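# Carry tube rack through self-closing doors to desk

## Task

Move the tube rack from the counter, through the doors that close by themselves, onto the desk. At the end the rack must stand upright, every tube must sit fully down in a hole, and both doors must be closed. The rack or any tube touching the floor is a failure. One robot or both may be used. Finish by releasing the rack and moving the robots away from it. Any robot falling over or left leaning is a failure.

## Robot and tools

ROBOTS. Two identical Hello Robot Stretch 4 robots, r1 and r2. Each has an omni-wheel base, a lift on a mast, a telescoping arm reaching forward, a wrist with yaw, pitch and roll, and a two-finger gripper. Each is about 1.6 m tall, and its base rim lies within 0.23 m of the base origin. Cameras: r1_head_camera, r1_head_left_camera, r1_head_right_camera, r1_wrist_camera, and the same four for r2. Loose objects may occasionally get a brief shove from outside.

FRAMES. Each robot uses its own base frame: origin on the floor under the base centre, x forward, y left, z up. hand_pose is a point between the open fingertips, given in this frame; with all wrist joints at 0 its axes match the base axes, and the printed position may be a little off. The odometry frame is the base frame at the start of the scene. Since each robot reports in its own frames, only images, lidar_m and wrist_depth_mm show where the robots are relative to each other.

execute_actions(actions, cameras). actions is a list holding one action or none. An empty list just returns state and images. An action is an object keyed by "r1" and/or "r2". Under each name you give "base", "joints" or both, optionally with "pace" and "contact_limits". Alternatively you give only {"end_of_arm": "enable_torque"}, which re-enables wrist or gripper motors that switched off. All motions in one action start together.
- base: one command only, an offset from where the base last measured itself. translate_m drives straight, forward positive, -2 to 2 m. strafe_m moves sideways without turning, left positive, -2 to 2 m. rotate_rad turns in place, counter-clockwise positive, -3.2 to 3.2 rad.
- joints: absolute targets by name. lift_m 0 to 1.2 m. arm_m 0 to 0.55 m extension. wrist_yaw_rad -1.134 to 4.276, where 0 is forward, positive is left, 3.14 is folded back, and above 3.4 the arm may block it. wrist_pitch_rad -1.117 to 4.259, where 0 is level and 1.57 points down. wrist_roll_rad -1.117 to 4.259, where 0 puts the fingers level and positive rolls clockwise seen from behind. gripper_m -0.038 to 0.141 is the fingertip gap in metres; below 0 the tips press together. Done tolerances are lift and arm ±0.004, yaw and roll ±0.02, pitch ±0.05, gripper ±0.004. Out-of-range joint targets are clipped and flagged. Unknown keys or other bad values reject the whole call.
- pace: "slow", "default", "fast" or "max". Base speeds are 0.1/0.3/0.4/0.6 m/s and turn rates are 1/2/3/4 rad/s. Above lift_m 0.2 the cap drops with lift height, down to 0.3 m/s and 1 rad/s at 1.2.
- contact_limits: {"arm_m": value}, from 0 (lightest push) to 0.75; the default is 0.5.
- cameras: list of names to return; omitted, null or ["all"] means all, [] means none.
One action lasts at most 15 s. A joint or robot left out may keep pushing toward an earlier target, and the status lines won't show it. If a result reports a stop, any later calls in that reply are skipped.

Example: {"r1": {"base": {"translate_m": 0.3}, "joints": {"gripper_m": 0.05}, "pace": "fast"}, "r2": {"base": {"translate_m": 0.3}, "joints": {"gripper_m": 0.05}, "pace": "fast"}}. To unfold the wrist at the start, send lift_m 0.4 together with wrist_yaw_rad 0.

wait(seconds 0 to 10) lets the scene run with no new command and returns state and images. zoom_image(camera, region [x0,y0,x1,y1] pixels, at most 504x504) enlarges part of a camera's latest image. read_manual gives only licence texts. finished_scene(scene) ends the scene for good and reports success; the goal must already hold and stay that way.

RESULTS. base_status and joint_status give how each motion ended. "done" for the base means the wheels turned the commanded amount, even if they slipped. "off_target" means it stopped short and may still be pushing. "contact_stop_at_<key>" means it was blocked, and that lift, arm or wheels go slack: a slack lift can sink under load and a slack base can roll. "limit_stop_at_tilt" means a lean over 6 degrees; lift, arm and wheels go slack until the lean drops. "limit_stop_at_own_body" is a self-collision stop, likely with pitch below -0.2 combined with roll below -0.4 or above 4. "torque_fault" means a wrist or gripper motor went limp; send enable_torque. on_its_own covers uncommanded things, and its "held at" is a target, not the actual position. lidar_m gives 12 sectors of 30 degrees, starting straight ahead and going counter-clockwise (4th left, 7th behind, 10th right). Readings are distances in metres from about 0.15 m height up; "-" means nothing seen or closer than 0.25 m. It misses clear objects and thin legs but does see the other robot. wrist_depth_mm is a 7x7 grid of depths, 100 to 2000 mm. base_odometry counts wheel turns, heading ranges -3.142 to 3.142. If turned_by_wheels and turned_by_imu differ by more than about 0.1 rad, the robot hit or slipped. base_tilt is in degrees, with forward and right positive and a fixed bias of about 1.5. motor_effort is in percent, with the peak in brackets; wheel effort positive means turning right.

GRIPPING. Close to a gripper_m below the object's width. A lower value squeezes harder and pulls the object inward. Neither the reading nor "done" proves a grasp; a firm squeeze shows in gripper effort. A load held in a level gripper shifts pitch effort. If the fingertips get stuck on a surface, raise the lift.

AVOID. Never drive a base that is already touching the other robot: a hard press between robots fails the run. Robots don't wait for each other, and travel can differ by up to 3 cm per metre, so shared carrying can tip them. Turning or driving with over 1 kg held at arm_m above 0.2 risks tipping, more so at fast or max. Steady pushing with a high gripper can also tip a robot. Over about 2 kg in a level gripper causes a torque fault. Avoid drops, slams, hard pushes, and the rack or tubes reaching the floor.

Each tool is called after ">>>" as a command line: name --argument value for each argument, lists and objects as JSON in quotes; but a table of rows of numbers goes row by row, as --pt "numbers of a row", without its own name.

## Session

>>> execute_actions --actions '[]'

Scene clock: 0.00 s.
r1.base_odometry: x=+0.000 y=+0.000 heading=+0.000 (m, m, rad; r1's odometry frame)
r1.turned_by_wheels: +0.000 (rad since the last result)
r1.turned_by_imu: +0.000 (rad since the last result)
r1.base_tilt: forward=+0.0 right=+0.2 (deg)
r1.lidar_m: 0.80 0.82 1.10 1.21 1.19 1.66 2.27 2.34 3.08 1.18 1.22 0.88
r1.base_status: not commanded
r1.joint_positions: lift_m=+0.204 arm_m=-0.003 wrist_yaw_rad=+3.207 wrist_pitch_rad=+0.006 wrist_roll_rad=+0.000 gripper_m=+0.057
r1.joint_status: not commanded
r1.motor_effort: lift_m=+19 arm_m=+0 wrist_yaw_rad=+1 wrist_pitch_rad=-6 wrist_roll_rad=+2 gripper_m=-2 wheel_0=+0 wheel_1=-1 wheel_2=+0 (%)
r1.hand_pose: x=-0.1252 y=+0.0685 z=+0.3809 quat_wxyz=(-0.033, -0.003, +0.000, +0.999) (m; r1's base frame)
r1.wrist_depth_mm: - 134 134 - - - 1661 / - - 132 - - - 1661 / - 110 132 - - - 1661 / - 123 151 - - - 1708 / 198 - - - - - 1708 / 216 1618 208 1661 202 1576 1464 / 603 960 1042 146 960 1008 1025
r2.base_odometry: x=+0.000 y=+0.000 heading=+0.000 (m, m, rad; r2's odometry frame)
r2.turned_by_wheels: +0.000 (rad since the last result)
r2.turned_by_imu: +0.000 (rad since the last result)
r2.base_tilt: forward=-0.2 right=+0.2 (deg)
r2.lidar_m: 2.48 1.63 1.51 1.18 0.75 0.67 0.69 0.87 1.22 1.22 2.70 2.44
r2.base_status: not commanded
r2.joint_positions: lift_m=+0.266 arm_m=+0.001 wrist_yaw_rad=+3.184 wrist_pitch_rad=-0.010 wrist_roll_rad=+0.010 gripper_m=+0.057
r2.joint_status: not commanded
r2.motor_effort: lift_m=+17 arm_m=-1 wrist_yaw_rad=+3 wrist_pitch_rad=-5 wrist_roll_rad=+0 gripper_m=-3 wheel_0=+0 wheel_1=-1 wheel_2=+0 (%)
r2.hand_pose: x=-0.1200 y=+0.0751 z=+0.4467 quat_wxyz=(-0.021, +0.005, +0.005, +1.000) (m; r2's base frame)
r2.wrist_depth_mm: - - 139 831 741 676 627 / - - 139 820 750 683 627 / - 113 141 798 750 691 634 / 148 145 253 842 759 683 627 / 216 1078 946 820 750 683 634 / 216 1098 202 820 200 683 634 / 217 891 917 - 750 668 634
pictures: r1_head_camera, r1_head_left_camera, r1_head_right_camera, r1_wrist_camera, r2_head_camera, r2_head_left_camera, r2_head_right_camera, r2_wrist_camera
Images, in order (width x height): r1_head_camera 420x560, r1_head_left_camera 420x672, r1_head_right_camera 420x672, r1_wrist_camera 616x392, r2_head_camera 420x560, r2_head_left_camera 420x672, r2_head_right_camera 420x672, r2_wrist_camera 616x392.

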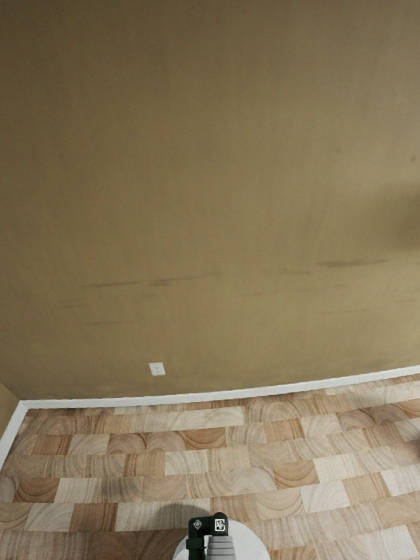

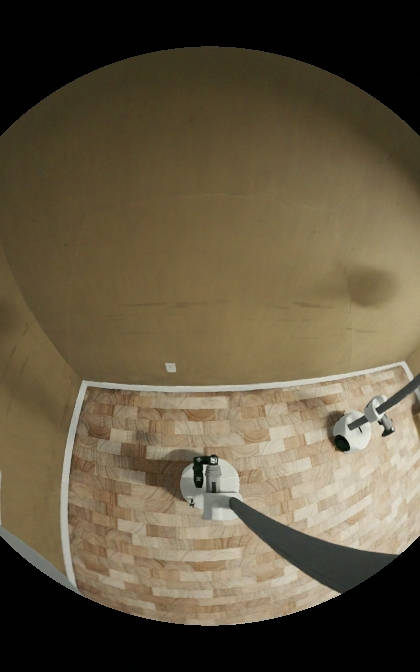

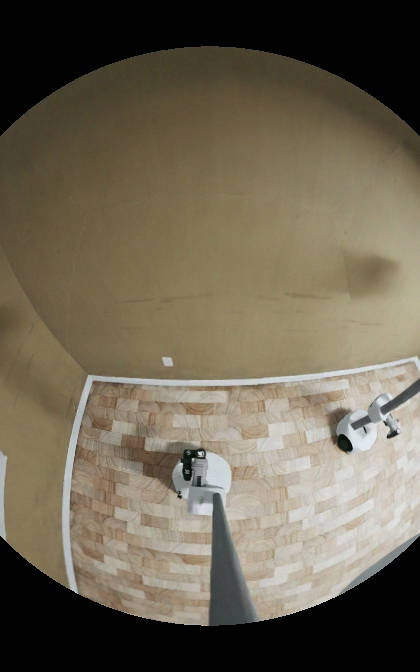

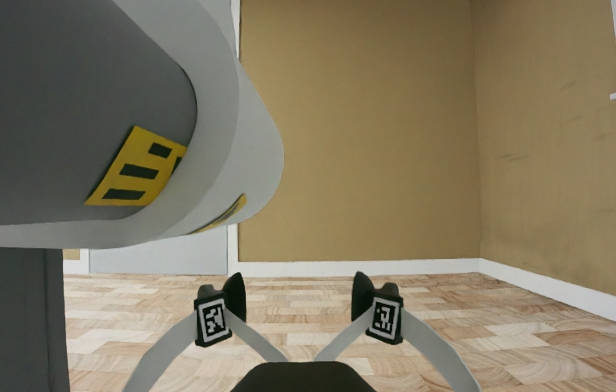

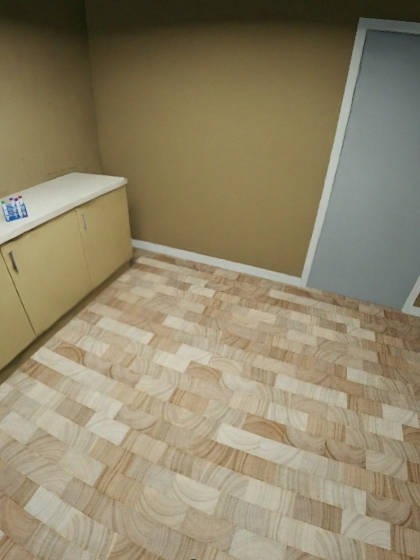

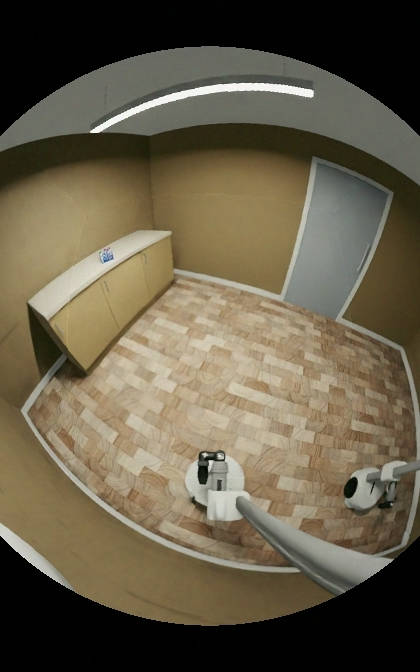

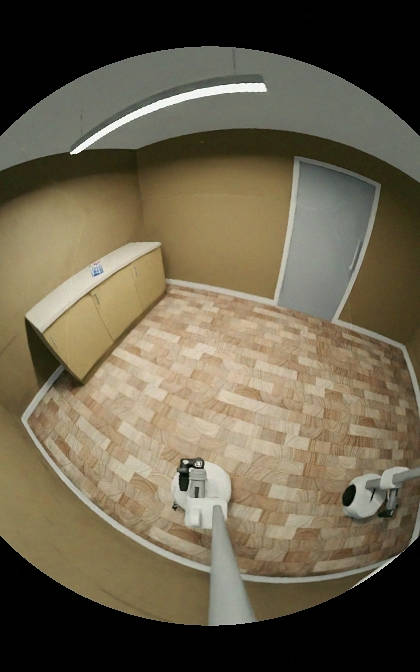

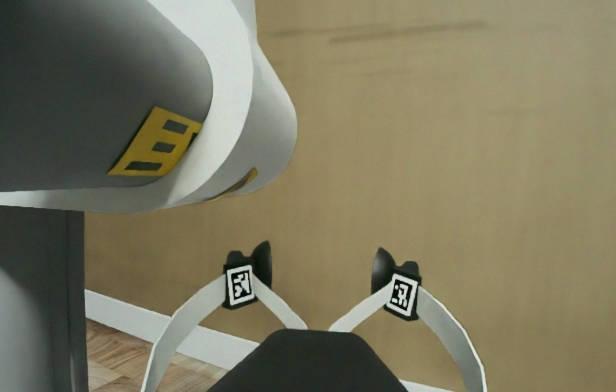

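>>> execute_actions --actions '[{"r2":{"base":{"rotate_rad":1.17},"joints":{"lift_m":0.45,"wrist_yaw_rad":0,"gripper_m":0.141},"pace":"fast"},"r1":{"base":{"rotate_rad":-2.97},"joints":{"lift_m":0.4,"wrist_yaw_rad":0,"gripper_m":0.09},"pace":"fast"}}]' --cameras '["r2_head_camera","r2_wrist_camera","r1_head_camera","r1_wrist_camera"]'

Scene clock: 3.07 s.
r1.base_odometry: x=+0.000 y=+0.000 heading=-2.970 (m, m, rad; r1's odometry frame)
r1.turned_by_wheels: -2.970 (rad since the last result)
r1.turned_by_imu: -3.011 (rad since the last result)
r1.base_tilt: forward=+0.3 right=+0.2 (deg)
r1.lidar_m: 2.25 2.47 2.92 1.18 1.07 0.81 0.81 0.87 1.25 1.20 1.29 1.99
r1.base_status: done
r1.joint_positions: lift_m=+0.400 arm_m=-0.003 wrist_yaw_rad=+0.000 wrist_pitch_rad=+0.006 wrist_roll_rad=+0.000 gripper_m=+0.090
r1.joint_status: all done
r1.motor_effort: lift_m=+24(26) arm_m=+0(1) wrist_yaw_rad=-1(10) wrist_pitch_rad=-6(7) wrist_roll_rad=+1(0) gripper_m=+3(6) wheel_0=-1(7) wheel_1=-2(9) wheel_2=-3(8) (%)
r1.hand_pose: x=+0.4569 y=-0.0873 z=+0.5761 quat_wxyz=(+1.000, +0.000, +0.003, +0.000) (m; r1's base frame)
r1.wrist_depth_mm: - - - - - - 1921 / - - - - - - - / - - - - - - 1983 / - - - - - - 1921 / - - - - - 1983 1983 / - - 216 - 196 1983 1863 / 1537 1430 1499 144 1430 1397 1464
r2.base_odometry: x=+0.000 y=+0.000 heading=+1.170 (m, m, rad; r2's odometry frame)
r2.turned_by_wheels: +1.170 (rad since the last result)
r2.turned_by_imu: +1.179 (rad since the last result)
r2.base_tilt: forward=-0.1 right=+0.2 (deg)
r2.lidar_m: 1.52 1.01 0.71 0.68 0.70 0.96 1.20 1.35 2.57 2.44 2.19 1.57
r2.base_status: done
r2.joint_positions: lift_m=+0.450 arm_m=+0.001 wrist_yaw_rad=+0.000 wrist_pitch_rad=-0.010 wrist_roll_rad=+0.010 gripper_m=+0.141
r2.joint_status: all done
r2.motor_effort: lift_m=+22(24) arm_m=-1(0) wrist_yaw_rad=-1(5) wrist_pitch_rad=-5(5) wrist_roll_rad=+0(0) gripper_m=-1(2) wheel_0=+0(9) wheel_1=+1(7) wheel_2=+2(6) (%)
r2.hand_pose: x=+0.4605 y=-0.0873 z=+0.6308 quat_wxyz=(+1.000, +0.005, -0.005, +0.000) (m; r2's base frame)
r2.wrist_depth_mm: 1060 1464 1808 1756 1808 1756 1756 / 1060 1537 1808 1808 1808 1756 1808 / 1118 1618 1921 1808 1281 1255 1255 / 1118 1618 1808 1863 1281 1255 1255 / 1118 1537 1863 1863 1281 1308 1281 / 1118 1464 1708 1618 1281 1308 1281 / 1138 1229 1366 - 1366 1336 1366
pictures: r1_head_camera, r1_wrist_camera, r2_head_camera, r2_wrist_camera
Images, in order (width x height): r1_head_camera 420x560, r1_wrist_camera 616x392, r2_head_camera 420x560, r2_wrist_camera 616x392.

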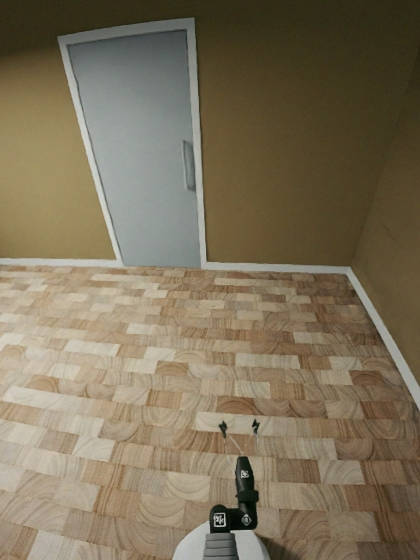

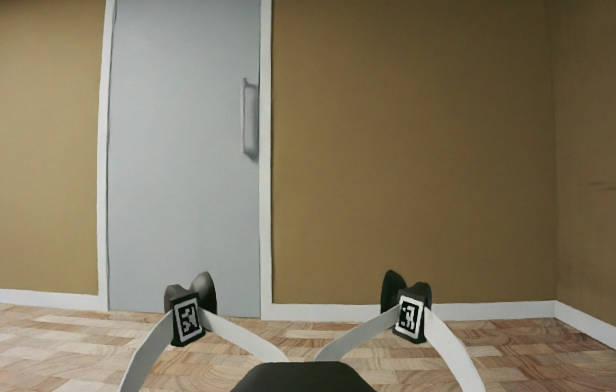

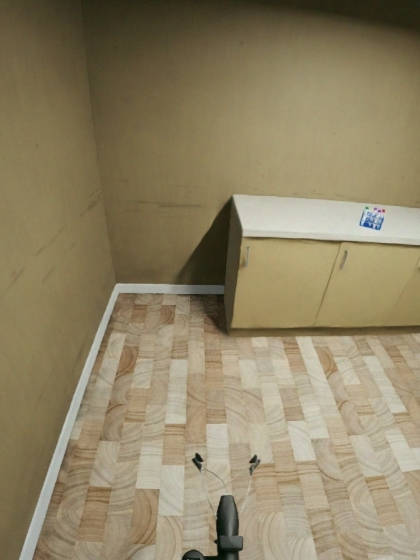

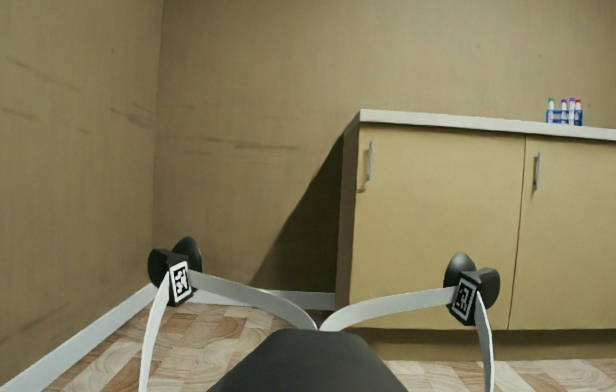

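>>> execute_actions --actions '[{"r2":{"base":{"strafe_m":-0.86},"joints":{"lift_m":0.6},"pace":"max"},"r1":{"base":{"translate_m":1.25},"joints":{"lift_m":0.72},"pace":"max"}}]' --cameras '["r1_wrist_camera"]'

>>> execute_actions --actions '[{"r2":{"base":{"translate_m":0.95},"joints":{"lift_m":0.86,"wrist_pitch_rad":0.27},"pace":"max"},"r1":{"base":{"strafe_m":0.25},"joints":{"arm_m":0.25},"pace":"fast"}}]' --cameras '["r2_head_camera","r2_wrist_camera","r1_wrist_camera"]'

Scene clock: 7.50 s.
r1.base_odometry: x=-1.232 y=-0.213 heading=-2.971 (m, m, rad; r1's odometry frame)
r1.turned_by_wheels: +0.000 (rad since the last result)
r1.turned_by_imu: -0.005 (rad since the last result)
r1.base_tilt: forward=+0.0 right=+0.2 (deg)
r1.lidar_m: 1.02 1.12 1.68 1.14 1.13 2.10 2.05 1.78 1.36 1.34 1.34 1.04
r1.base_status: done
r1.joint_positions: lift_m=+0.720 arm_m=-0.003 wrist_yaw_rad=+0.000 wrist_pitch_rad=+0.006 wrist_roll_rad=+0.000 gripper_m=+0.090
r1.joint_status: all done
r1.motor_effort: lift_m=+23(29) arm_m=-1(0) wrist_yaw_rad=-1(0) wrist_pitch_rad=-6(8) wrist_roll_rad=+0(1) gripper_m=-1(1) wheel_0=-2(7) wheel_1=-1(6) wheel_2=+0(14) (%)
r1.hand_pose: x=+0.4569 y=-0.0874 z=+0.8962 quat_wxyz=(+1.000, +0.000, +0.003, +0.000) (m; r1's base frame)
r1.wrist_depth_mm: 891 866 842 842 809 809 788 / 891 866 854 831 820 820 788 / 866 854 854 831 831 798 798 / 878 854 842 842 809 798 788 / 878 866 842 831 820 788 788 / 866 842 217 831 197 798 788 / 866 854 842 145 798 788 768
r2.base_odometry: x=+0.792 y=-0.335 heading=+1.170 (m, m, rad; r2's odometry frame)
r2.turned_by_wheels: +0.000 (rad since the last result)
r2.turned_by_imu: +0.000 (rad since the last result)
r2.base_tilt: forward=-0.1 right=+0.2 (deg)
r2.lidar_m: 1.50 1.56 1.61 1.54 1.59 2.14 2.61 1.14 1.66 1.58 1.62 1.59
r2.base_status: done
r2.joint_positions: lift_m=+0.600 arm_m=+0.001 wrist_yaw_rad=+0.000 wrist_pitch_rad=-0.010 wrist_roll_rad=+0.010 gripper_m=+0.141
r2.joint_status: all done
r2.motor_effort: lift_m=+20(26) arm_m=+0(0) wrist_yaw_rad=+1(1) wrist_pitch_rad=-4(6) wrist_roll_rad=+0(1) gripper_m=+2(0) wheel_0=-2(13) wheel_1=+0(13) wheel_2=+0(3) (%)
r2.hand_pose: x=+0.4605 y=-0.0874 z=+0.7810 quat_wxyz=(+1.000, +0.005, -0.005, +0.000) (m; r2's base frame)
r2.wrist_depth_mm: 1808 1808 1808 1808 1863 1808 1863 / 1808 1863 1808 1863 1863 1863 1863 / 1863 1863 1863 1808 1921 1921 1863 / 1863 1308 1336 1281 1308 1308 1336 / 1863 1366 1308 1308 1336 1308 1308 / 1921 1336 1336 1336 1308 1336 1336 / 1499 1397 1366 - 1336 1336 1308
pictures: r1_wrist_camera
Images, in order (width x height): r1_wrist_camera 616x392.

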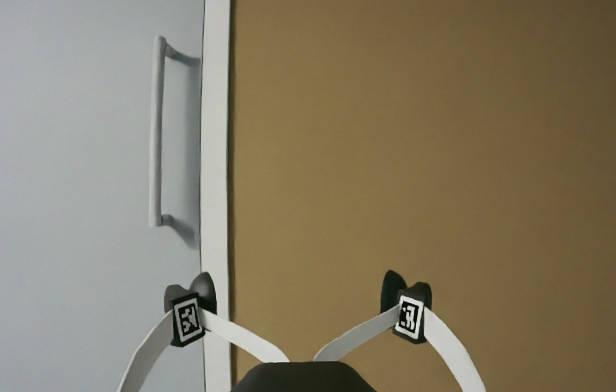

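Scene clock: 11.03 s.
r1.base_odometry: x=-1.189 y=-0.460 heading=-2.971 (m, m, rad; r1's odometry frame)
r1.turned_by_wheels: +0.000 (rad since the last result)
r1.turned_by_imu: -0.001 (rad since the last result)
r1.base_tilt: forward=+0.1 right=+0.3 (deg)
r1.lidar_m: 0.98 1.14 1.74 1.76 2.63 2.07 2.02 2.09 1.60 1.59 1.38 1.06
r1.base_status: done
r1.joint_positions: lift_m=+0.720 arm_m=+0.249 wrist_yaw_rad=+0.000 wrist_pitch_rad=+0.006 wrist_roll_rad=+0.000 gripper_m=+0.090
r1.joint_status: all done
r1.motor_effort: lift_m=+23(23) arm_m=+7(8) wrist_yaw_rad=-1(2) wrist_pitch_rad=-7(7) wrist_roll_rad=+0(0) gripper_m=+0(0) wheel_0=+1(9) wheel_1=-1(8) wheel_2=-1(1) (%)
r1.hand_pose: x=+0.7082 y=-0.0874 z=+0.8962 quat_wxyz=(+1.000, +0.000, +0.003, +0.000) (m; r1's base frame)
r1.wrist_depth_mm: 647 634 621 603 591 585 574 / 640 634 621 603 591 580 574 / 647 627 609 609 591 585 569 / 634 621 609 603 591 580 569 / 627 621 615 597 591 574 569 / 640 627 216 609 198 580 564 / 634 615 609 144 585 569 569
r2.base_odometry: x=+1.162 y=+0.540 heading=+1.170 (m, m, rad; r2's odometry frame)
r2.turned_by_wheels: +0.000 (rad since the last result)
r2.turned_by_imu: -0.004 (rad since the last result)
r2.base_tilt: forward=-0.1 right=+0.2 (deg)
r2.lidar_m: 0.54 0.57 0.78 1.58 1.63 2.16 1.81 1.80 1.62 1.54 0.82 0.59
r2.base_status: done
r2.joint_positions: lift_m=+0.860 arm_m=+0.001 wrist_yaw_rad=+0.000 wrist_pitch_rad=+0.272 wrist_roll_rad=+0.010 gripper_m=+0.141
r2.joint_status: all done
r2.motor_effort: lift_m=+21(24) arm_m=-1(1) wrist_yaw_rad=+2(1) wrist_pitch_rad=-5(5) wrist_roll_rad=+1(1) gripper_m=-1(2) wheel_0=+0(7) wheel_1=-2(6) wheel_2=+1(13) (%)
r2.hand_pose: x=+0.4499 y=-0.0874 z=+0.9604 quat_wxyz=(+0.991, +0.005, +0.136, -0.001) (m; r2's base frame)
r2.wrist_depth_mm: 866 854 842 854 854 842 842 / 904 891 891 917 904 891 878 / 798 809 831 732 469 917 931 / 466 480 484 496 459 525 535 / 377 373 373 375 377 373 377 / 427 421 421 410 407 407 418 / 452 449 442 - 439 436 439
pictures: r1_wrist_camera, r2_head_camera, r2_wrist_camera
Images, in order (width x height): r1_wrist_camera 616x392, r2_head_camera 420x560, r2_wrist_camera 616x392.

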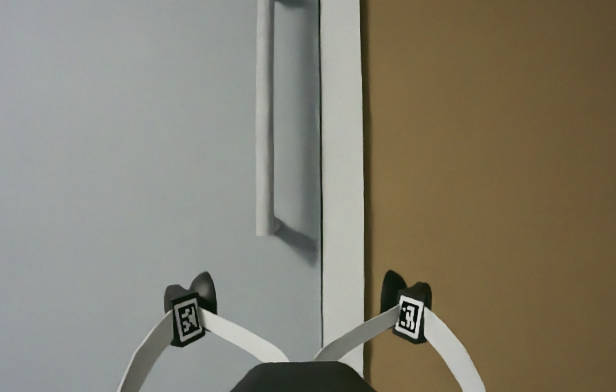

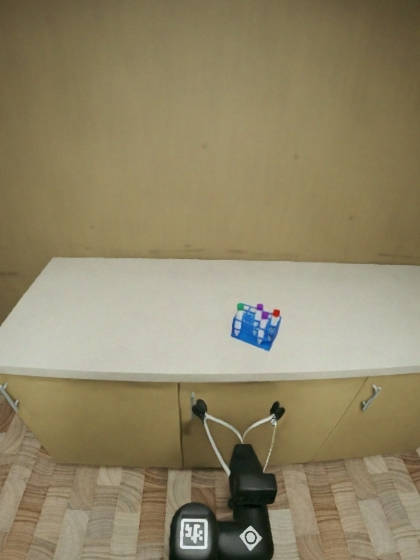

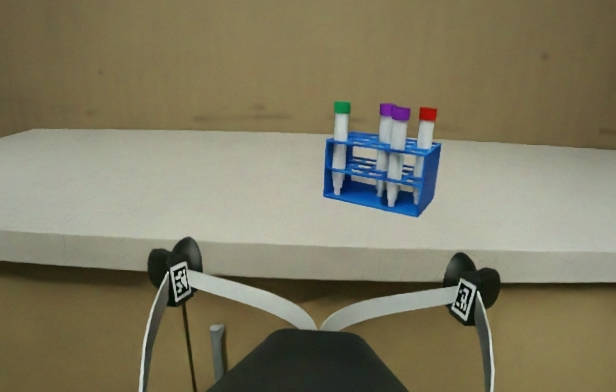

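>>> zoom_image --camera "r2_head_camera" --region '[200, 280, 320, 400]'

>>> zoom_image --camera "r2_wrist_camera" --region '[300, 90, 460, 230]'

Region (200, 280, 320, 400) of r2_head_camera's 420x560 image, scaled by 4.200, with more detail than that image has.

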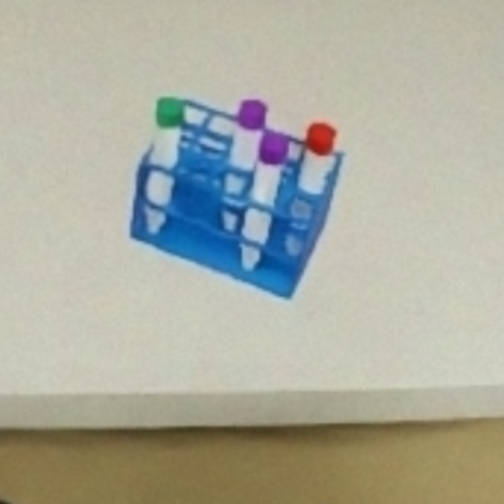

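Region (300, 90, 460, 230) of r2_wrist_camera's 616x392 image, scaled by 3.150; it fills the top 441 rows of this view, and the rest is white.

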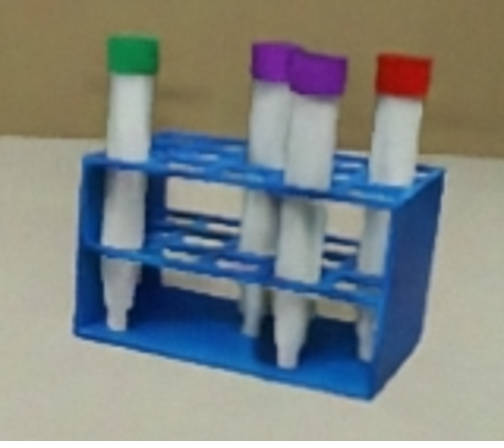

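>>> execute_actions --actions '[{"r2":{"base":{"rotate_rad":-0.52},"joints":{"lift_m":0.87}},"r1":{"base":{"rotate_rad":-0.09},"joints":{"lift_m":0.82}}}]' --cameras '[]'

>>> execute_actions --actions '[{"r2":{"base":{"strafe_m":0.305},"joints":{"arm_m":0.06}},"r1":{"base":{"strafe_m":0.135},"joints":{"arm_m":0.4}}}]' --cameras '["r2_head_camera","r2_wrist_camera","r1_wrist_camera"]'

Scene clock: 14.00 s.
r1.base_odometry: x=-1.189 y=-0.460 heading=-3.061 (m, m, rad; r1's odometry frame)
r1.turned_by_wheels: -0.090 (rad since the last result)
r1.turned_by_imu: -0.092 (rad since the last result)
r1.base_tilt: forward=+0.1 right=+0.2 (deg)
r1.lidar_m: 1.00 1.13 1.54 1.77 1.82 2.10 2.02 2.16 1.66 1.58 1.50 1.09
r1.base_status: done
r1.joint_positions: lift_m=+0.820 arm_m=+0.249 wrist_yaw_rad=+0.000 wrist_pitch_rad=+0.006 wrist_roll_rad=+0.000 gripper_m=+0.090
r1.joint_status: all done
r1.motor_effort: lift_m=+26(25) arm_m=+7(7) wrist_yaw_rad=+1(1) wrist_pitch_rad=-7(7) wrist_roll_rad=+0(1) gripper_m=-2(1) wheel_0=+1(4) wheel_1=+0(4) wheel_2=-1(8) (%)
r1.hand_pose: x=+0.7082 y=-0.0875 z=+0.9960 quat_wxyz=(+1.000, +0.000, +0.003, +0.000) (m; r1's base frame)
r1.wrist_depth_mm: 609 609 603 615 615 615 615 / 603 603 603 609 603 609 621 / 603 603 603 615 615 615 615 / 603 597 609 609 609 609 597 / 591 603 603 597 603 609 597 / 603 597 217 597 197 603 603 / 597 603 603 145 609 603 603
r2.base_odometry: x=+1.162 y=+0.540 heading=+0.650 (m, m, rad; r2's odometry frame)
r2.turned_by_wheels: -0.520 (rad since the last result)
r2.turned_by_imu: -0.524 (rad since the last result)
r2.base_tilt: forward=-0.2 right=+0.2 (deg)
r2.lidar_m: 0.58 0.56 0.58 0.78 1.58 1.61 2.22 1.79 1.82 1.63 1.55 0.83
r2.base_status: done
r2.joint_positions: lift_m=+0.870 arm_m=+0.001 wrist_yaw_rad=+0.000 wrist_pitch_rad=+0.272 wrist_roll_rad=+0.010 gripper_m=+0.141
r2.joint_status: all done
r2.motor_effort: lift_m=+22(23) arm_m=+0(0) wrist_yaw_rad=+0(2) wrist_pitch_rad=-5(5) wrist_roll_rad=+0(0) gripper_m=+2(1) wheel_0=+0(6) wheel_1=-1(5) wheel_2=+1(9) (%)
r2.hand_pose: x=+0.4499 y=-0.0874 z=+0.9703 quat_wxyz=(+0.991, +0.005, +0.136, -0.001) (m; r2's base frame)
r2.wrist_depth_mm: 778 854 946 1078 1229 1336 1160 / 809 866 1008 1118 1255 1397 1229 / 517 500 866 891 946 1008 1160 / 466 466 517 535 609 732 1160 / 375 404 473 559 654 778 1229 / 407 439 504 564 683 788 1308 / 424 462 535 - 778 946 1336
pictures: none
No camera images: the call's "cameras" was empty. Leave "cameras" out to get every camera's image.

Scene clock: 16.33 s.
r1.base_odometry: x=-1.178 y=-0.594 heading=-3.061 (m, m, rad; r1's odometry frame)
r1.turned_by_wheels: +0.000 (rad since the last result)
r1.turned_by_imu: +0.000 (rad since the last result)
r1.base_tilt: forward=+0.1 right=+0.3 (deg)
r1.lidar_m: 0.96 1.10 1.55 1.99 1.86 2.10 2.00 2.14 1.79 1.72 1.51 1.09
r1.base_status: done
r1.joint_positions: lift_m=+0.820 arm_m=+0.399 wrist_yaw_rad=+0.000 wrist_pitch_rad=+0.006 wrist_roll_rad=+0.000 gripper_m=+0.090
r1.joint_status: all done
r1.motor_effort: lift_m=+26(26) arm_m=+7(7) wrist_yaw_rad=+0(0) wrist_pitch_rad=-6(7) wrist_roll_rad=+0(0) gripper_m=-1(1) wheel_0=+2(8) wheel_1=-1(13) wheel_2=+0(0) (%)
r1.hand_pose: x=+0.8582 y=-0.0874 z=+0.9960 quat_wxyz=(+1.000, +0.000, +0.003, +0.000) (m; r1's base frame)
r1.wrist_depth_mm: 459 455 455 455 442 466 462 / 455 459 455 459 445 462 466 / 455 462 459 462 449 459 466 / 452 452 455 459 445 462 459 / 449 452 459 455 442 455 459 / 455 455 216 452 196 459 459 / 449 452 452 144 439 452 455
r2.base_odometry: x=+0.978 y=+0.783 heading=+0.650 (m, m, rad; r2's odometry frame)
r2.turned_by_wheels: +0.000 (rad since the last result)
r2.turned_by_imu: -0.001 (rad since the last result)
r2.base_tilt: forward=-0.1 right=+0.1 (deg)
r2.lidar_m: 0.43 0.39 0.43 1.36 1.31 1.35 1.82 3.71 1.89 1.91 1.80 0.58
r2.base_status: done
r2.joint_positions: lift_m=+0.870 arm_m=+0.059 wrist_yaw_rad=+0.000 wrist_pitch_rad=+0.272 wrist_roll_rad=+0.010 gripper_m=+0.141
r2.joint_status: all done
r2.motor_effort: lift_m=+22(22) arm_m=+5(6) wrist_yaw_rad=+0(2) wrist_pitch_rad=-3(4) wrist_roll_rad=-1(0) gripper_m=-1(1) wheel_0=-1(7) wheel_1=-2(8) wheel_2=+1(4) (%)
r2.hand_pose: x=+0.5079 y=-0.0874 z=+0.9704 quat_wxyz=(+0.991, +0.005, +0.136, -0.001) (m; r2's base frame)
r2.wrist_depth_mm: 621 676 759 842 976 1118 1281 / 647 707 788 891 1025 1205 1336 / 654 715 788 399 831 1008 1366 / 488 500 512 415 496 559 564 / 349 355 349 373 375 407 492 / 270 265 268 286 319 413 574 / 225 232 247 - 404 496 654
pictures: r1_wrist_camera, r2_head_camera, r2_wrist_camera
Images, in order (width x height): r1_wrist_camera 616x392, r2_head_camera 420x560, r2_wrist_camera 616x392.

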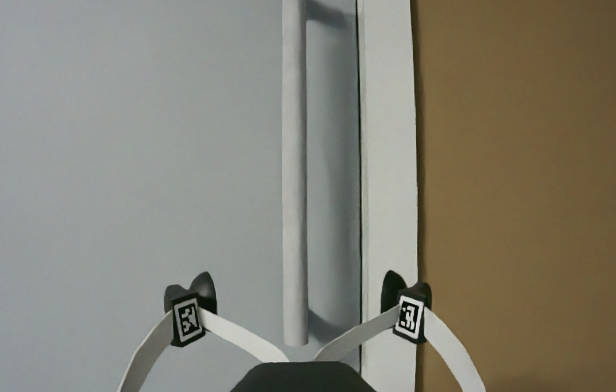

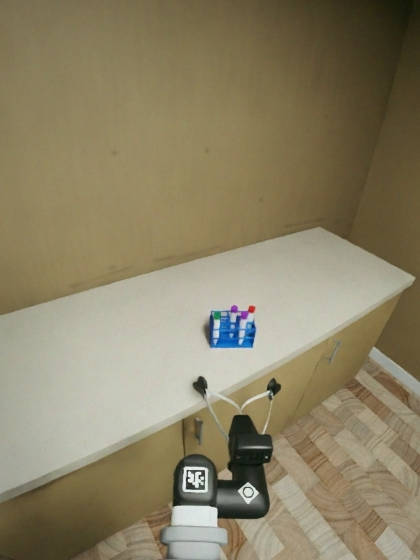

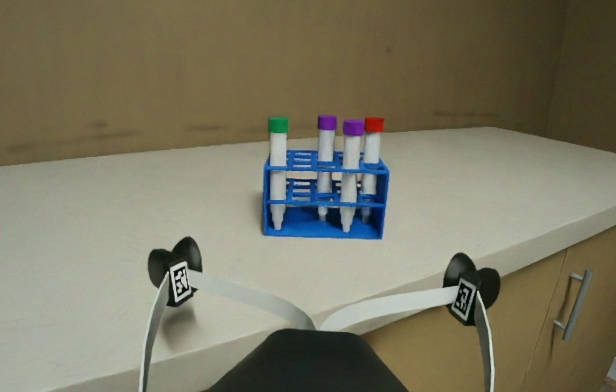

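>>> execute_actions --actions '[{"r2":{"joints":{"arm_m":0.19,"lift_m":0.86}},"r1":{"base":{"translate_m":0.03},"joints":{"arm_m":0.546}}}]' --cameras '["r2_wrist_camera","r1_wrist_camera"]'

Scene clock: 18.10 s.
r1.base_odometry: x=-1.208 y=-0.597 heading=-3.060 (m, m, rad; r1's odometry frame)
r1.turned_by_wheels: +0.000 (rad since the last result)
r1.turned_by_imu: +0.000 (rad since the last result)
r1.base_tilt: forward=+0.0 right=+0.2 (deg)
r1.lidar_m: 0.99 1.08 1.52 2.10 1.88 2.14 2.06 2.16 1.78 1.72 1.44 1.08
r1.base_status: done
r1.joint_positions: lift_m=+0.820 arm_m=+0.545 wrist_yaw_rad=+0.000 wrist_pitch_rad=+0.006 wrist_roll_rad=+0.000 gripper_m=+0.090
r1.joint_status: all done
r1.motor_effort: lift_m=+25(26) arm_m=+7(9) wrist_yaw_rad=+0(0) wrist_pitch_rad=-6(7) wrist_roll_rad=+0(0) gripper_m=+3(1) wheel_0=+1(4) wheel_1=+0(6) wheel_2=+0(10) (%)
r1.hand_pose: x=+1.0041 y=-0.0874 z=+0.9960 quat_wxyz=(+1.000, +0.000, +0.003, +0.000) (m; r1's base frame)
r1.wrist_depth_mm: 281 281 282 281 282 285 281 / 281 279 282 281 282 268 282 / 278 281 282 281 281 270 283 / 277 277 278 278 282 267 282 / 278 279 278 278 281 267 279 / 277 277 217 277 197 265 278 / 276 277 277 144 278 266 279
r2.base_odometry: x=+0.978 y=+0.783 heading=+0.650 (m, m, rad; r2's odometry frame)
r2.turned_by_wheels: +0.000 (rad since the last result)
r2.turned_by_imu: +0.000 (rad since the last result)
r2.base_tilt: forward=-0.1 right=+0.2 (deg)
r2.lidar_m: 0.43 0.39 0.42 1.39 1.31 1.37 1.81 3.71 1.90 1.89 1.80 0.61
r2.base_status: not commanded
r2.joint_positions: lift_m=+0.860 arm_m=+0.189 wrist_yaw_rad=+0.000 wrist_pitch_rad=+0.272 wrist_roll_rad=+0.010 gripper_m=+0.141
r2.joint_status: all done
r2.motor_effort: lift_m=+13(20) arm_m=+5(4) wrist_yaw_rad=+0(0) wrist_pitch_rad=-5(3) wrist_roll_rad=+0(0) gripper_m=+1(1) wheel_0=-1(1) wheel_1=-1(2) wheel_2=+1(1) (%)
r2.hand_pose: x=+0.6379 y=-0.0874 z=+0.9611 quat_wxyz=(+0.991, +0.005, +0.136, -0.001) (m; r2's base frame)
r2.wrist_depth_mm: 539 580 654 723 842 976 1138 / 554 609 683 768 878 1025 1205 / 580 634 691 750 683 946 1229 / 462 480 449 285 281 517 530 / 329 334 300 303 306 359 362 / 254 250 252 258 250 249 273 / 213 212 224 - 225 229 266
pictures: r1_wrist_camera, r2_wrist_camera
Images, in order (width x height): r1_wrist_camera 616x392, r2_wrist_camera 616x392.

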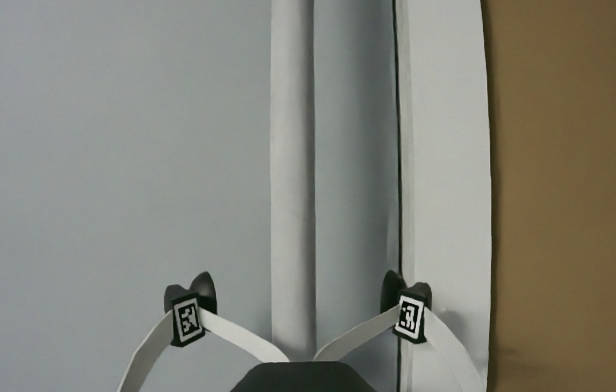

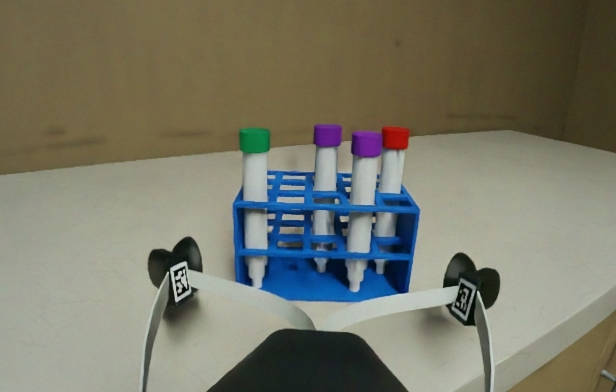

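>>> execute_actions --actions '[{"r2":{"joints":{"arm_m":0.258,"lift_m":0.863},"pace":"slow"},"r1":{"joints":{"gripper_m":-0.03}}}]' --cameras '["r2_wrist_camera","r1_wrist_camera"]'

Scene clock: 20.23 s.
r1.base_odometry: x=-1.208 y=-0.597 heading=-3.060 (m, m, rad; r1's odometry frame)
r1.turned_by_wheels: +0.000 (rad since the last result)
r1.turned_by_imu: -0.001 (rad since the last result)
r1.base_tilt: forward=+0.0 right=+0.3 (deg)
r1.lidar_m: 0.95 1.08 1.50 2.10 1.88 2.14 2.06 2.17 1.79 1.72 1.46 1.05
r1.base_status: not commanded
r1.joint_positions: lift_m=+0.820 arm_m=+0.545 wrist_yaw_rad=+0.003 wrist_pitch_rad=+0.006 wrist_roll_rad=+0.000 gripper_m=-0.029
r1.joint_status: all done
r1.motor_effort: lift_m=+26(26) arm_m=+5(7) wrist_yaw_rad=-9(11) wrist_pitch_rad=-6(7) wrist_roll_rad=-1(0) gripper_m=-21(20) wheel_0=+1(1) wheel_1=+0(0) wheel_2=+1(1) (%)
r1.hand_pose: x=+1.0047 y=-0.0865 z=+0.9960 quat_wxyz=(+1.000, +0.000, +0.003, +0.002) (m; r1's base frame)
r1.wrist_depth_mm: 271 270 270 267 268 267 281 / 270 268 267 267 267 268 282 / 268 268 268 268 266 267 279 / 270 267 266 265 266 265 279 / 267 266 266 265 265 265 278 / 266 266 196 192 265 264 277 / 265 150 265 190 263 265 276
r2.base_odometry: x=+0.978 y=+0.783 heading=+0.650 (m, m, rad; r2's odometry frame)
r2.turned_by_wheels: +0.000 (rad since the last result)
r2.turned_by_imu: +0.000 (rad since the last result)
r2.base_tilt: forward=-0.1 right=+0.2 (deg)
r2.lidar_m: 0.43 0.38 0.41 1.38 1.31 1.35 1.83 3.70 1.89 1.92 1.79 0.61
r2.base_status: not commanded
r2.joint_positions: lift_m=+0.863 arm_m=+0.257 wrist_yaw_rad=+0.000 wrist_pitch_rad=+0.272 wrist_roll_rad=+0.010 gripper_m=+0.141
r2.joint_status: all done
r2.motor_effort: lift_m=+23(24) arm_m=+5(6) wrist_yaw_rad=+1(2) wrist_pitch_rad=-4(4) wrist_roll_rad=+0(0) gripper_m=+0(2) wheel_0=-1(1) wheel_1=-2(2) wheel_2=+1(1) (%)
r2.hand_pose: x=+0.7059 y=-0.0874 z=+0.9633 quat_wxyz=(+0.991, +0.005, +0.136, -0.001) (m; r2's base frame)
r2.wrist_depth_mm: 496 539 609 668 768 904 1060 / 504 564 627 707 809 946 1118 / 535 580 654 715 798 931 1160 / 469 484 418 258 214 525 539 / 334 338 204 229 204 362 364 / 257 253 221 229 204 251 277 / 216 214 223 - 220 223 -
pictures: r1_wrist_camera, r2_wrist_camera
Images, in order (width x height): r1_wrist_camera 616x392, r2_wrist_camera 616x392.

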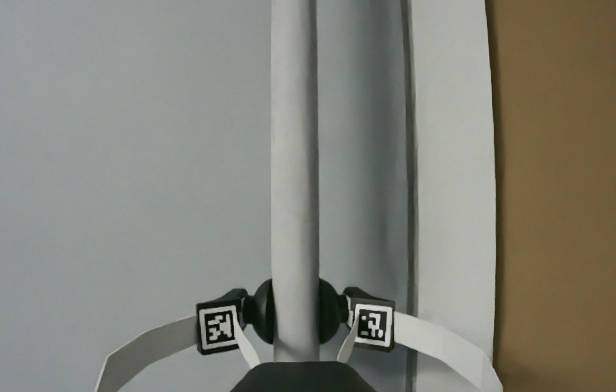

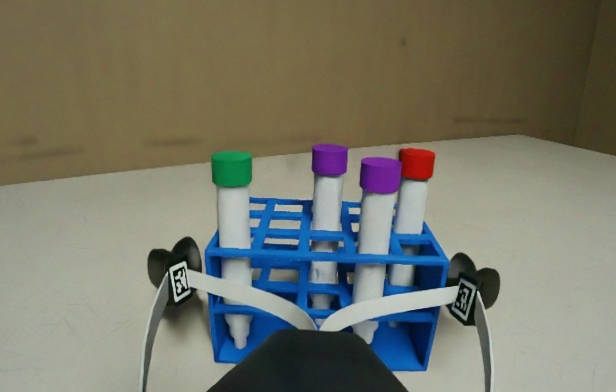

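>>> execute_actions --actions '[{"r2":{"joints":{"gripper_m":0.06}},"r1":{"joints":{"wrist_yaw_rad":0.09},"base":{"translate_m":-0.2},"pace":"slow"}}]' --cameras '["r2_wrist_camera"]'

>>> execute_actions --actions '[{"r2":{"joints":{"lift_m":0.91},"pace":"slow"},"r1":{"joints":{"wrist_yaw_rad":-0.03,"arm_m":0.395},"base":{"strafe_m":0.115},"pace":"slow"}}]' --cameras '["r2_wrist_camera","r1_wrist_camera"]'

Scene clock: 26.43 s.
r1.base_odometry: x=-1.009 y=-0.581 heading=-3.058 (m, m, rad; r1's odometry frame)
r1.turned_by_wheels: +0.003 (rad since the last result)
r1.turned_by_imu: +0.002 (rad since the last result)
r1.base_tilt: forward=+0.1 right=+0.3 (deg)
r1.lidar_m: 0.95 1.17 1.82 1.85 1.81 1.93 1.84 1.98 1.78 1.72 1.73 1.27
r1.base_status: done
r1.joint_positions: lift_m=+0.820 arm_m=+0.545 wrist_yaw_rad=+0.107 wrist_pitch_rad=+0.006 wrist_roll_rad=+0.000 gripper_m=-0.029
r1.joint_status: all done
r1.on_its_own: wrist_yaw_rad is at rest, and its effort (-49) is outside its rest range (-13 to +13)
r1.motor_effort: lift_m=+25(26) arm_m=+6(5) wrist_yaw_rad=-49(50) wrist_pitch_rad=-7(7) wrist_roll_rad=+0(1) gripper_m=-18(22) wheel_0=+14(16) wheel_1=+6(9) wheel_2=+17(17) (%)
r1.hand_pose: x=+1.0121 y=-0.0561 z=+0.9960 quat_wxyz=(+0.999, +0.000, +0.003, +0.053) (m; r1's base frame)
r1.wrist_depth_mm: 357 320 289 251 240 449 445 / 357 320 287 250 238 442 442 / 355 319 286 250 237 445 442 / 353 315 285 250 237 442 442 / 355 317 285 248 238 442 439 / 353 315 193 186 230 445 436 / 353 154 272 182 229 442 436
r2.base_odometry: x=+0.978 y=+0.782 heading=+0.650 (m, m, rad; r2's odometry frame)
r2.turned_by_wheels: +0.000 (rad since the last result)
r2.turned_by_imu: -0.001 (rad since the last result)
r2.base_tilt: forward=-0.1 right=+0.2 (deg)
r2.lidar_m: 0.42 0.39 0.39 1.38 1.31 1.36 1.85 1.87 1.84 1.88 1.81 0.60
r2.base_status: not commanded
r2.joint_positions: lift_m=+0.863 arm_m=+0.257 wrist_yaw_rad=+0.000 wrist_pitch_rad=+0.273 wrist_roll_rad=+0.010 gripper_m=+0.061
r2.joint_status: all done
r2.motor_effort: lift_m=+23(23) arm_m=+5(5) wrist_yaw_rad=+1(1) wrist_pitch_rad=-7(8) wrist_roll_rad=+0(0) gripper_m=-32(32) wheel_0=-1(1) wheel_1=-1(2) wheel_2=+1(1) (%)
r2.hand_pose: x=+0.7058 y=-0.0874 z=+0.9631 quat_wxyz=(+0.991, +0.005, +0.136, -0.001) (m; r2's base frame)
r2.wrist_depth_mm: 492 539 609 668 768 891 1042 / 508 559 627 707 809 946 1098 / 530 585 647 715 798 931 1138 / 469 477 415 242 195 521 535 / 330 340 188 206 183 362 364 / 253 237 191 211 191 179 274 / 214 213 208 - 195 221 -
pictures: r2_wrist_camera
Images, in order (width x height): r2_wrist_camera 616x392.

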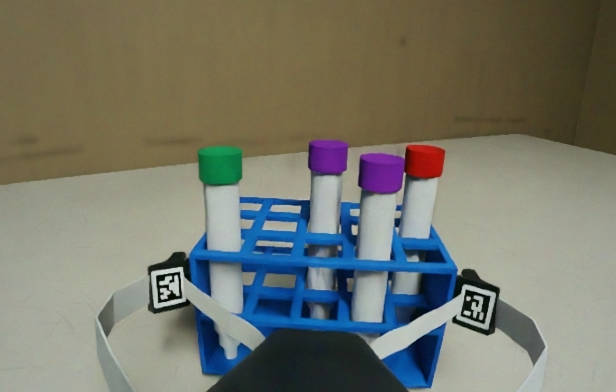

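Scene clock: 29.23 s.
r1.base_odometry: x=-0.999 y=-0.695 heading=-3.057 (m, m, rad; r1's odometry frame)
r1.turned_by_wheels: +0.000 (rad since the last result)
r1.turned_by_imu: +0.012 (rad since the last result)
r1.base_tilt: forward=+0.1 right=+0.1 (deg)
r1.lidar_m: 0.79 1.14 1.85 1.74 1.72 1.91 1.86 2.00 1.93 1.83 1.75 1.26
r1.base_status: done
r1.joint_positions: lift_m=+0.820 arm_m=+0.396 wrist_yaw_rad=-0.025 wrist_pitch_rad=+0.006 wrist_roll_rad=+0.000 gripper_m=-0.029
r1.joint_status: all done
r1.motor_effort: lift_m=+26(26) arm_m=-8(11) wrist_yaw_rad=-13(87) wrist_pitch_rad=-8(8) wrist_roll_rad=+0(0) gripper_m=-16(25) wheel_0=+1(23) wheel_1=+0(16) wheel_2=+1(21) (%)
r1.hand_pose: x=+0.8535 y=-0.0947 z=+0.9959 quat_wxyz=(+1.000, +0.000, +0.003, -0.013) (m; r1's base frame)
r1.wrist_depth_mm: 394 340 294 188 232 640 647 / 397 336 291 187 230 640 640 / 392 336 290 187 231 640 634 / 389 334 290 186 231 634 640 / 389 336 289 186 231 640 627 / 392 332 193 185 220 634 627 / 389 153 279 176 224 634 634
r2.base_odometry: x=+0.978 y=+0.782 heading=+0.650 (m, m, rad; r2's odometry frame)
r2.turned_by_wheels: +0.000 (rad since the last result)
r2.turned_by_imu: +0.000 (rad since the last result)
r2.base_tilt: forward=-0.1 right=+0.2 (deg)
r2.lidar_m: 0.41 0.39 0.39 1.37 1.31 1.36 1.82 1.77 1.72 1.91 1.80 0.58
r2.base_status: not commanded
r2.joint_positions: lift_m=+0.910 arm_m=+0.257 wrist_yaw_rad=+0.000 wrist_pitch_rad=+0.273 wrist_roll_rad=+0.010 gripper_m=+0.061
r2.joint_status: all done
r2.motor_effort: lift_m=+23(24) arm_m=+5(5) wrist_yaw_rad=+1(2) wrist_pitch_rad=-7(6) wrist_roll_rad=+0(0) gripper_m=-29(31) wheel_0=-1(1) wheel_1=-1(2) wheel_2=+1(1) (%)
r2.hand_pose: x=+0.7058 y=-0.0874 z=+1.0100 quat_wxyz=(+0.991, +0.005, +0.136, -0.001) (m; r2's base frame)
r2.wrist_depth_mm: 496 539 603 668 759 891 1042 / 512 559 621 707 809 946 1118 / 530 591 647 723 831 991 1205 / 539 580 530 242 195 668 683 / 424 436 188 206 186 462 462 / 327 301 191 211 191 179 351 / 274 273 216 - 195 285 -
pictures: r1_wrist_camera, r2_wrist_camera
Images, in order (width x height): r1_wrist_camera 616x392, r2_wrist_camera 616x392.

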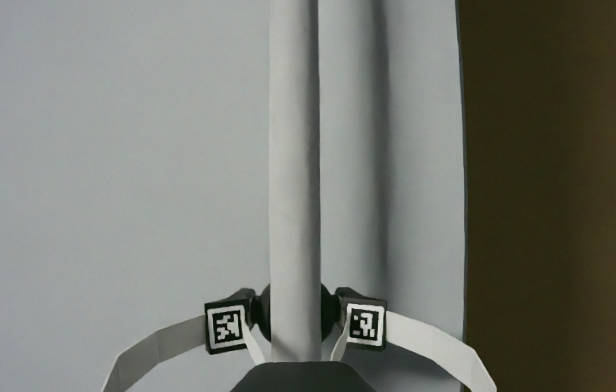

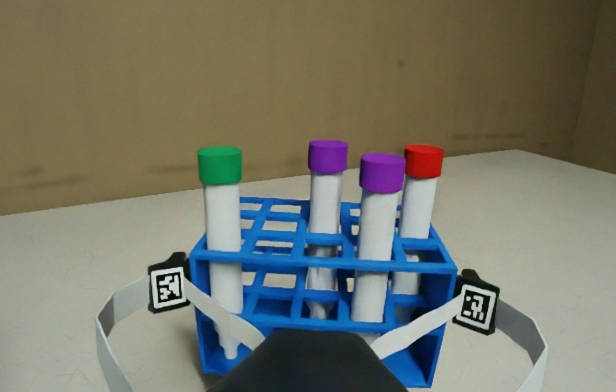

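>>> execute_actions --actions '[]'

Scene clock: 30.23 s.
r1.base_odometry: x=-0.999 y=-0.695 heading=-3.057 (m, m, rad; r1's odometry frame)
r1.turned_by_wheels: +0.000 (rad since the last result)
r1.turned_by_imu: +0.000 (rad since the last result)
r1.base_tilt: forward=+0.2 right=+0.3 (deg)
r1.lidar_m: 0.77 1.14 1.83 1.75 1.71 1.92 1.84 1.98 1.88 1.84 1.75 1.26
r1.base_status: done
r1.joint_positions: lift_m=+0.820 arm_m=+0.396 wrist_yaw_rad=-0.025 wrist_pitch_rad=+0.006 wrist_roll_rad=+0.000 gripper_m=-0.029
r1.joint_status: all done
r1.motor_effort: lift_m=+26(26) arm_m=-9(11) wrist_yaw_rad=-13(87) wrist_pitch_rad=-7(8) wrist_roll_rad=+1(0) gripper_m=-20(25) wheel_0=+1(23) wheel_1=+0(16) wheel_2=+1(21) (%)
r1.hand_pose: x=+0.8535 y=-0.0947 z=+0.9959 quat_wxyz=(+1.000, +0.000, +0.003, -0.013) (m; r1's base frame)
r1.wrist_depth_mm: 394 342 293 189 232 640 640 / 397 336 291 187 231 640 634 / 394 338 290 187 231 634 647 / 392 334 290 186 231 640 634 / 392 334 290 186 230 634 634 / 389 334 193 187 220 634 634 / 389 153 278 176 224 627 634
r2.base_odometry: x=+0.978 y=+0.782 heading=+0.650 (m, m, rad; r2's odometry frame)
r2.turned_by_wheels: +0.000 (rad since the last result)
r2.turned_by_imu: +0.000 (rad since the last result)
r2.base_tilt: forward=-0.1 right=+0.2 (deg)
r2.lidar_m: 0.41 0.39 0.42 1.38 1.31 1.36 1.85 1.79 1.73 1.89 1.80 0.61
r2.base_status: not commanded
r2.joint_positions: lift_m=+0.910 arm_m=+0.257 wrist_yaw_rad=+0.000 wrist_pitch_rad=+0.273 wrist_roll_rad=+0.010 gripper_m=+0.061
r2.joint_status: all done
r2.motor_effort: lift_m=+23(24) arm_m=+5(5) wrist_yaw_rad=+1(2) wrist_pitch_rad=-8(6) wrist_roll_rad=+0(0) gripper_m=-31(31) wheel_0=-1(1) wheel_1=-1(2) wheel_2=+1(1) (%)
r2.hand_pose: x=+0.7058 y=-0.0874 z=+1.0100 quat_wxyz=(+0.991, +0.005, +0.136, -0.001) (m; r2's base frame)
r2.wrist_depth_mm: 496 539 597 676 750 891 1042 / 504 559 627 715 809 946 1118 / 530 591 654 723 809 991 1205 / 549 580 535 242 193 676 683 / 427 436 189 206 186 462 462 / 325 303 191 210 191 179 349 / 274 273 215 - 195 282 -
pictures: r1_head_camera, r1_head_left_camera, r1_head_right_camera, r1_wrist_camera, r2_head_camera, r2_head_left_camera, r2_head_right_camera, r2_wrist_camera
Images, in order (width x height): r1_head_camera 420x560, r1_head_left_camera 420x672, r1_head_right_camera 420x672, r1_wrist_camera 616x392, r2_head_camera 420x560, r2_head_left_camera 420x672, r2_head_right_camera 420x672, r2_wrist_camera 616x392.

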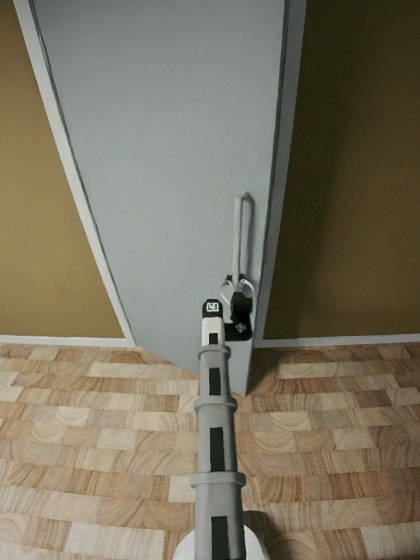

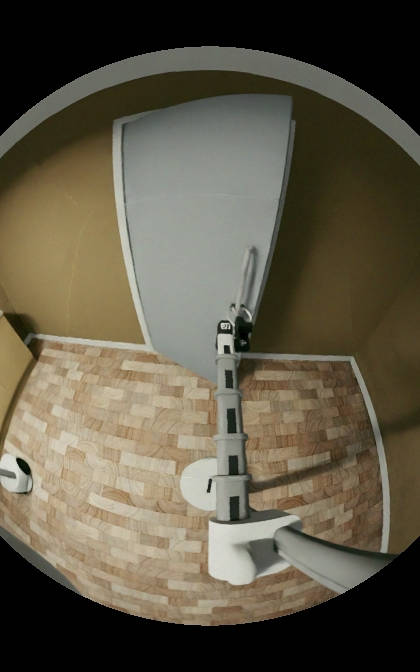

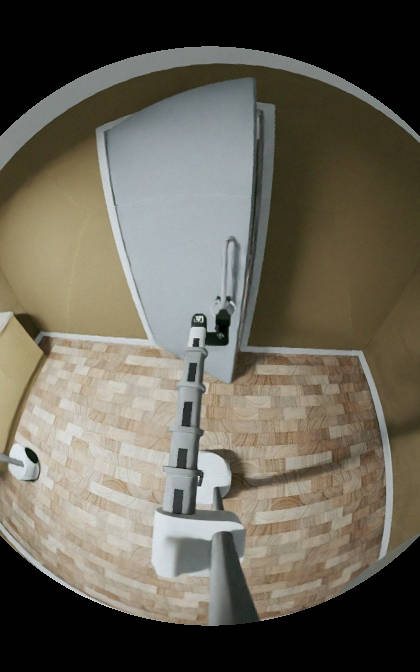

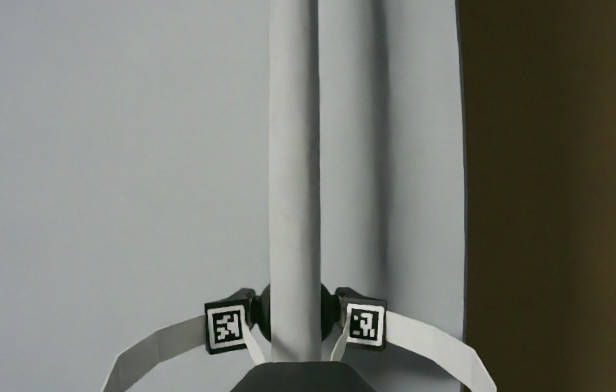

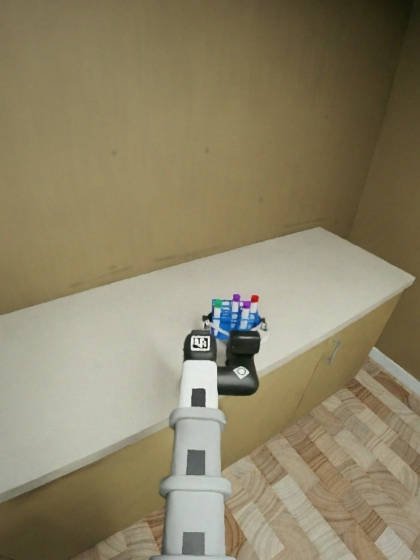

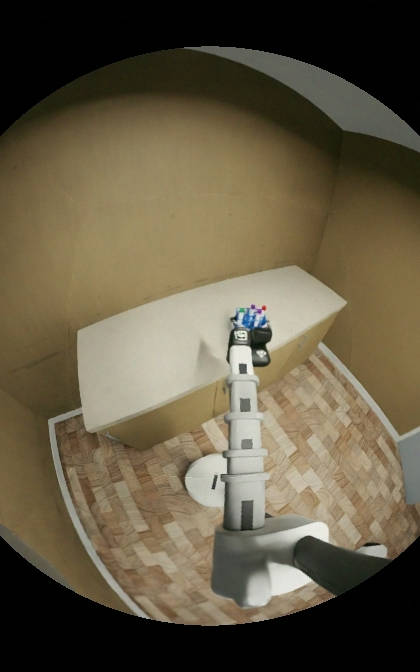

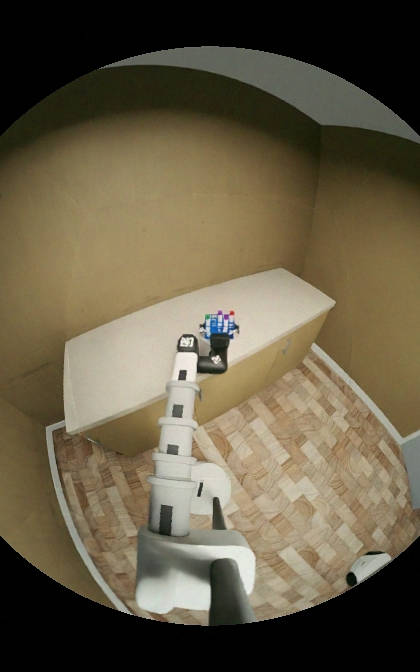

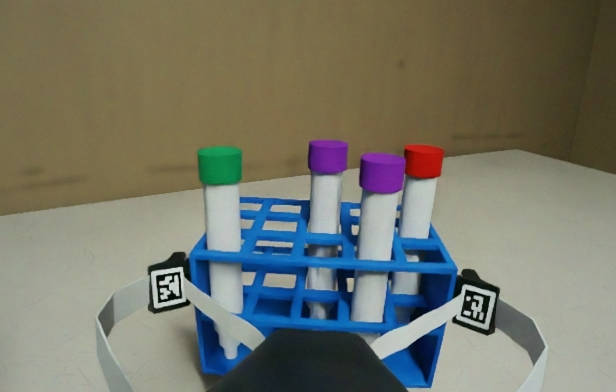

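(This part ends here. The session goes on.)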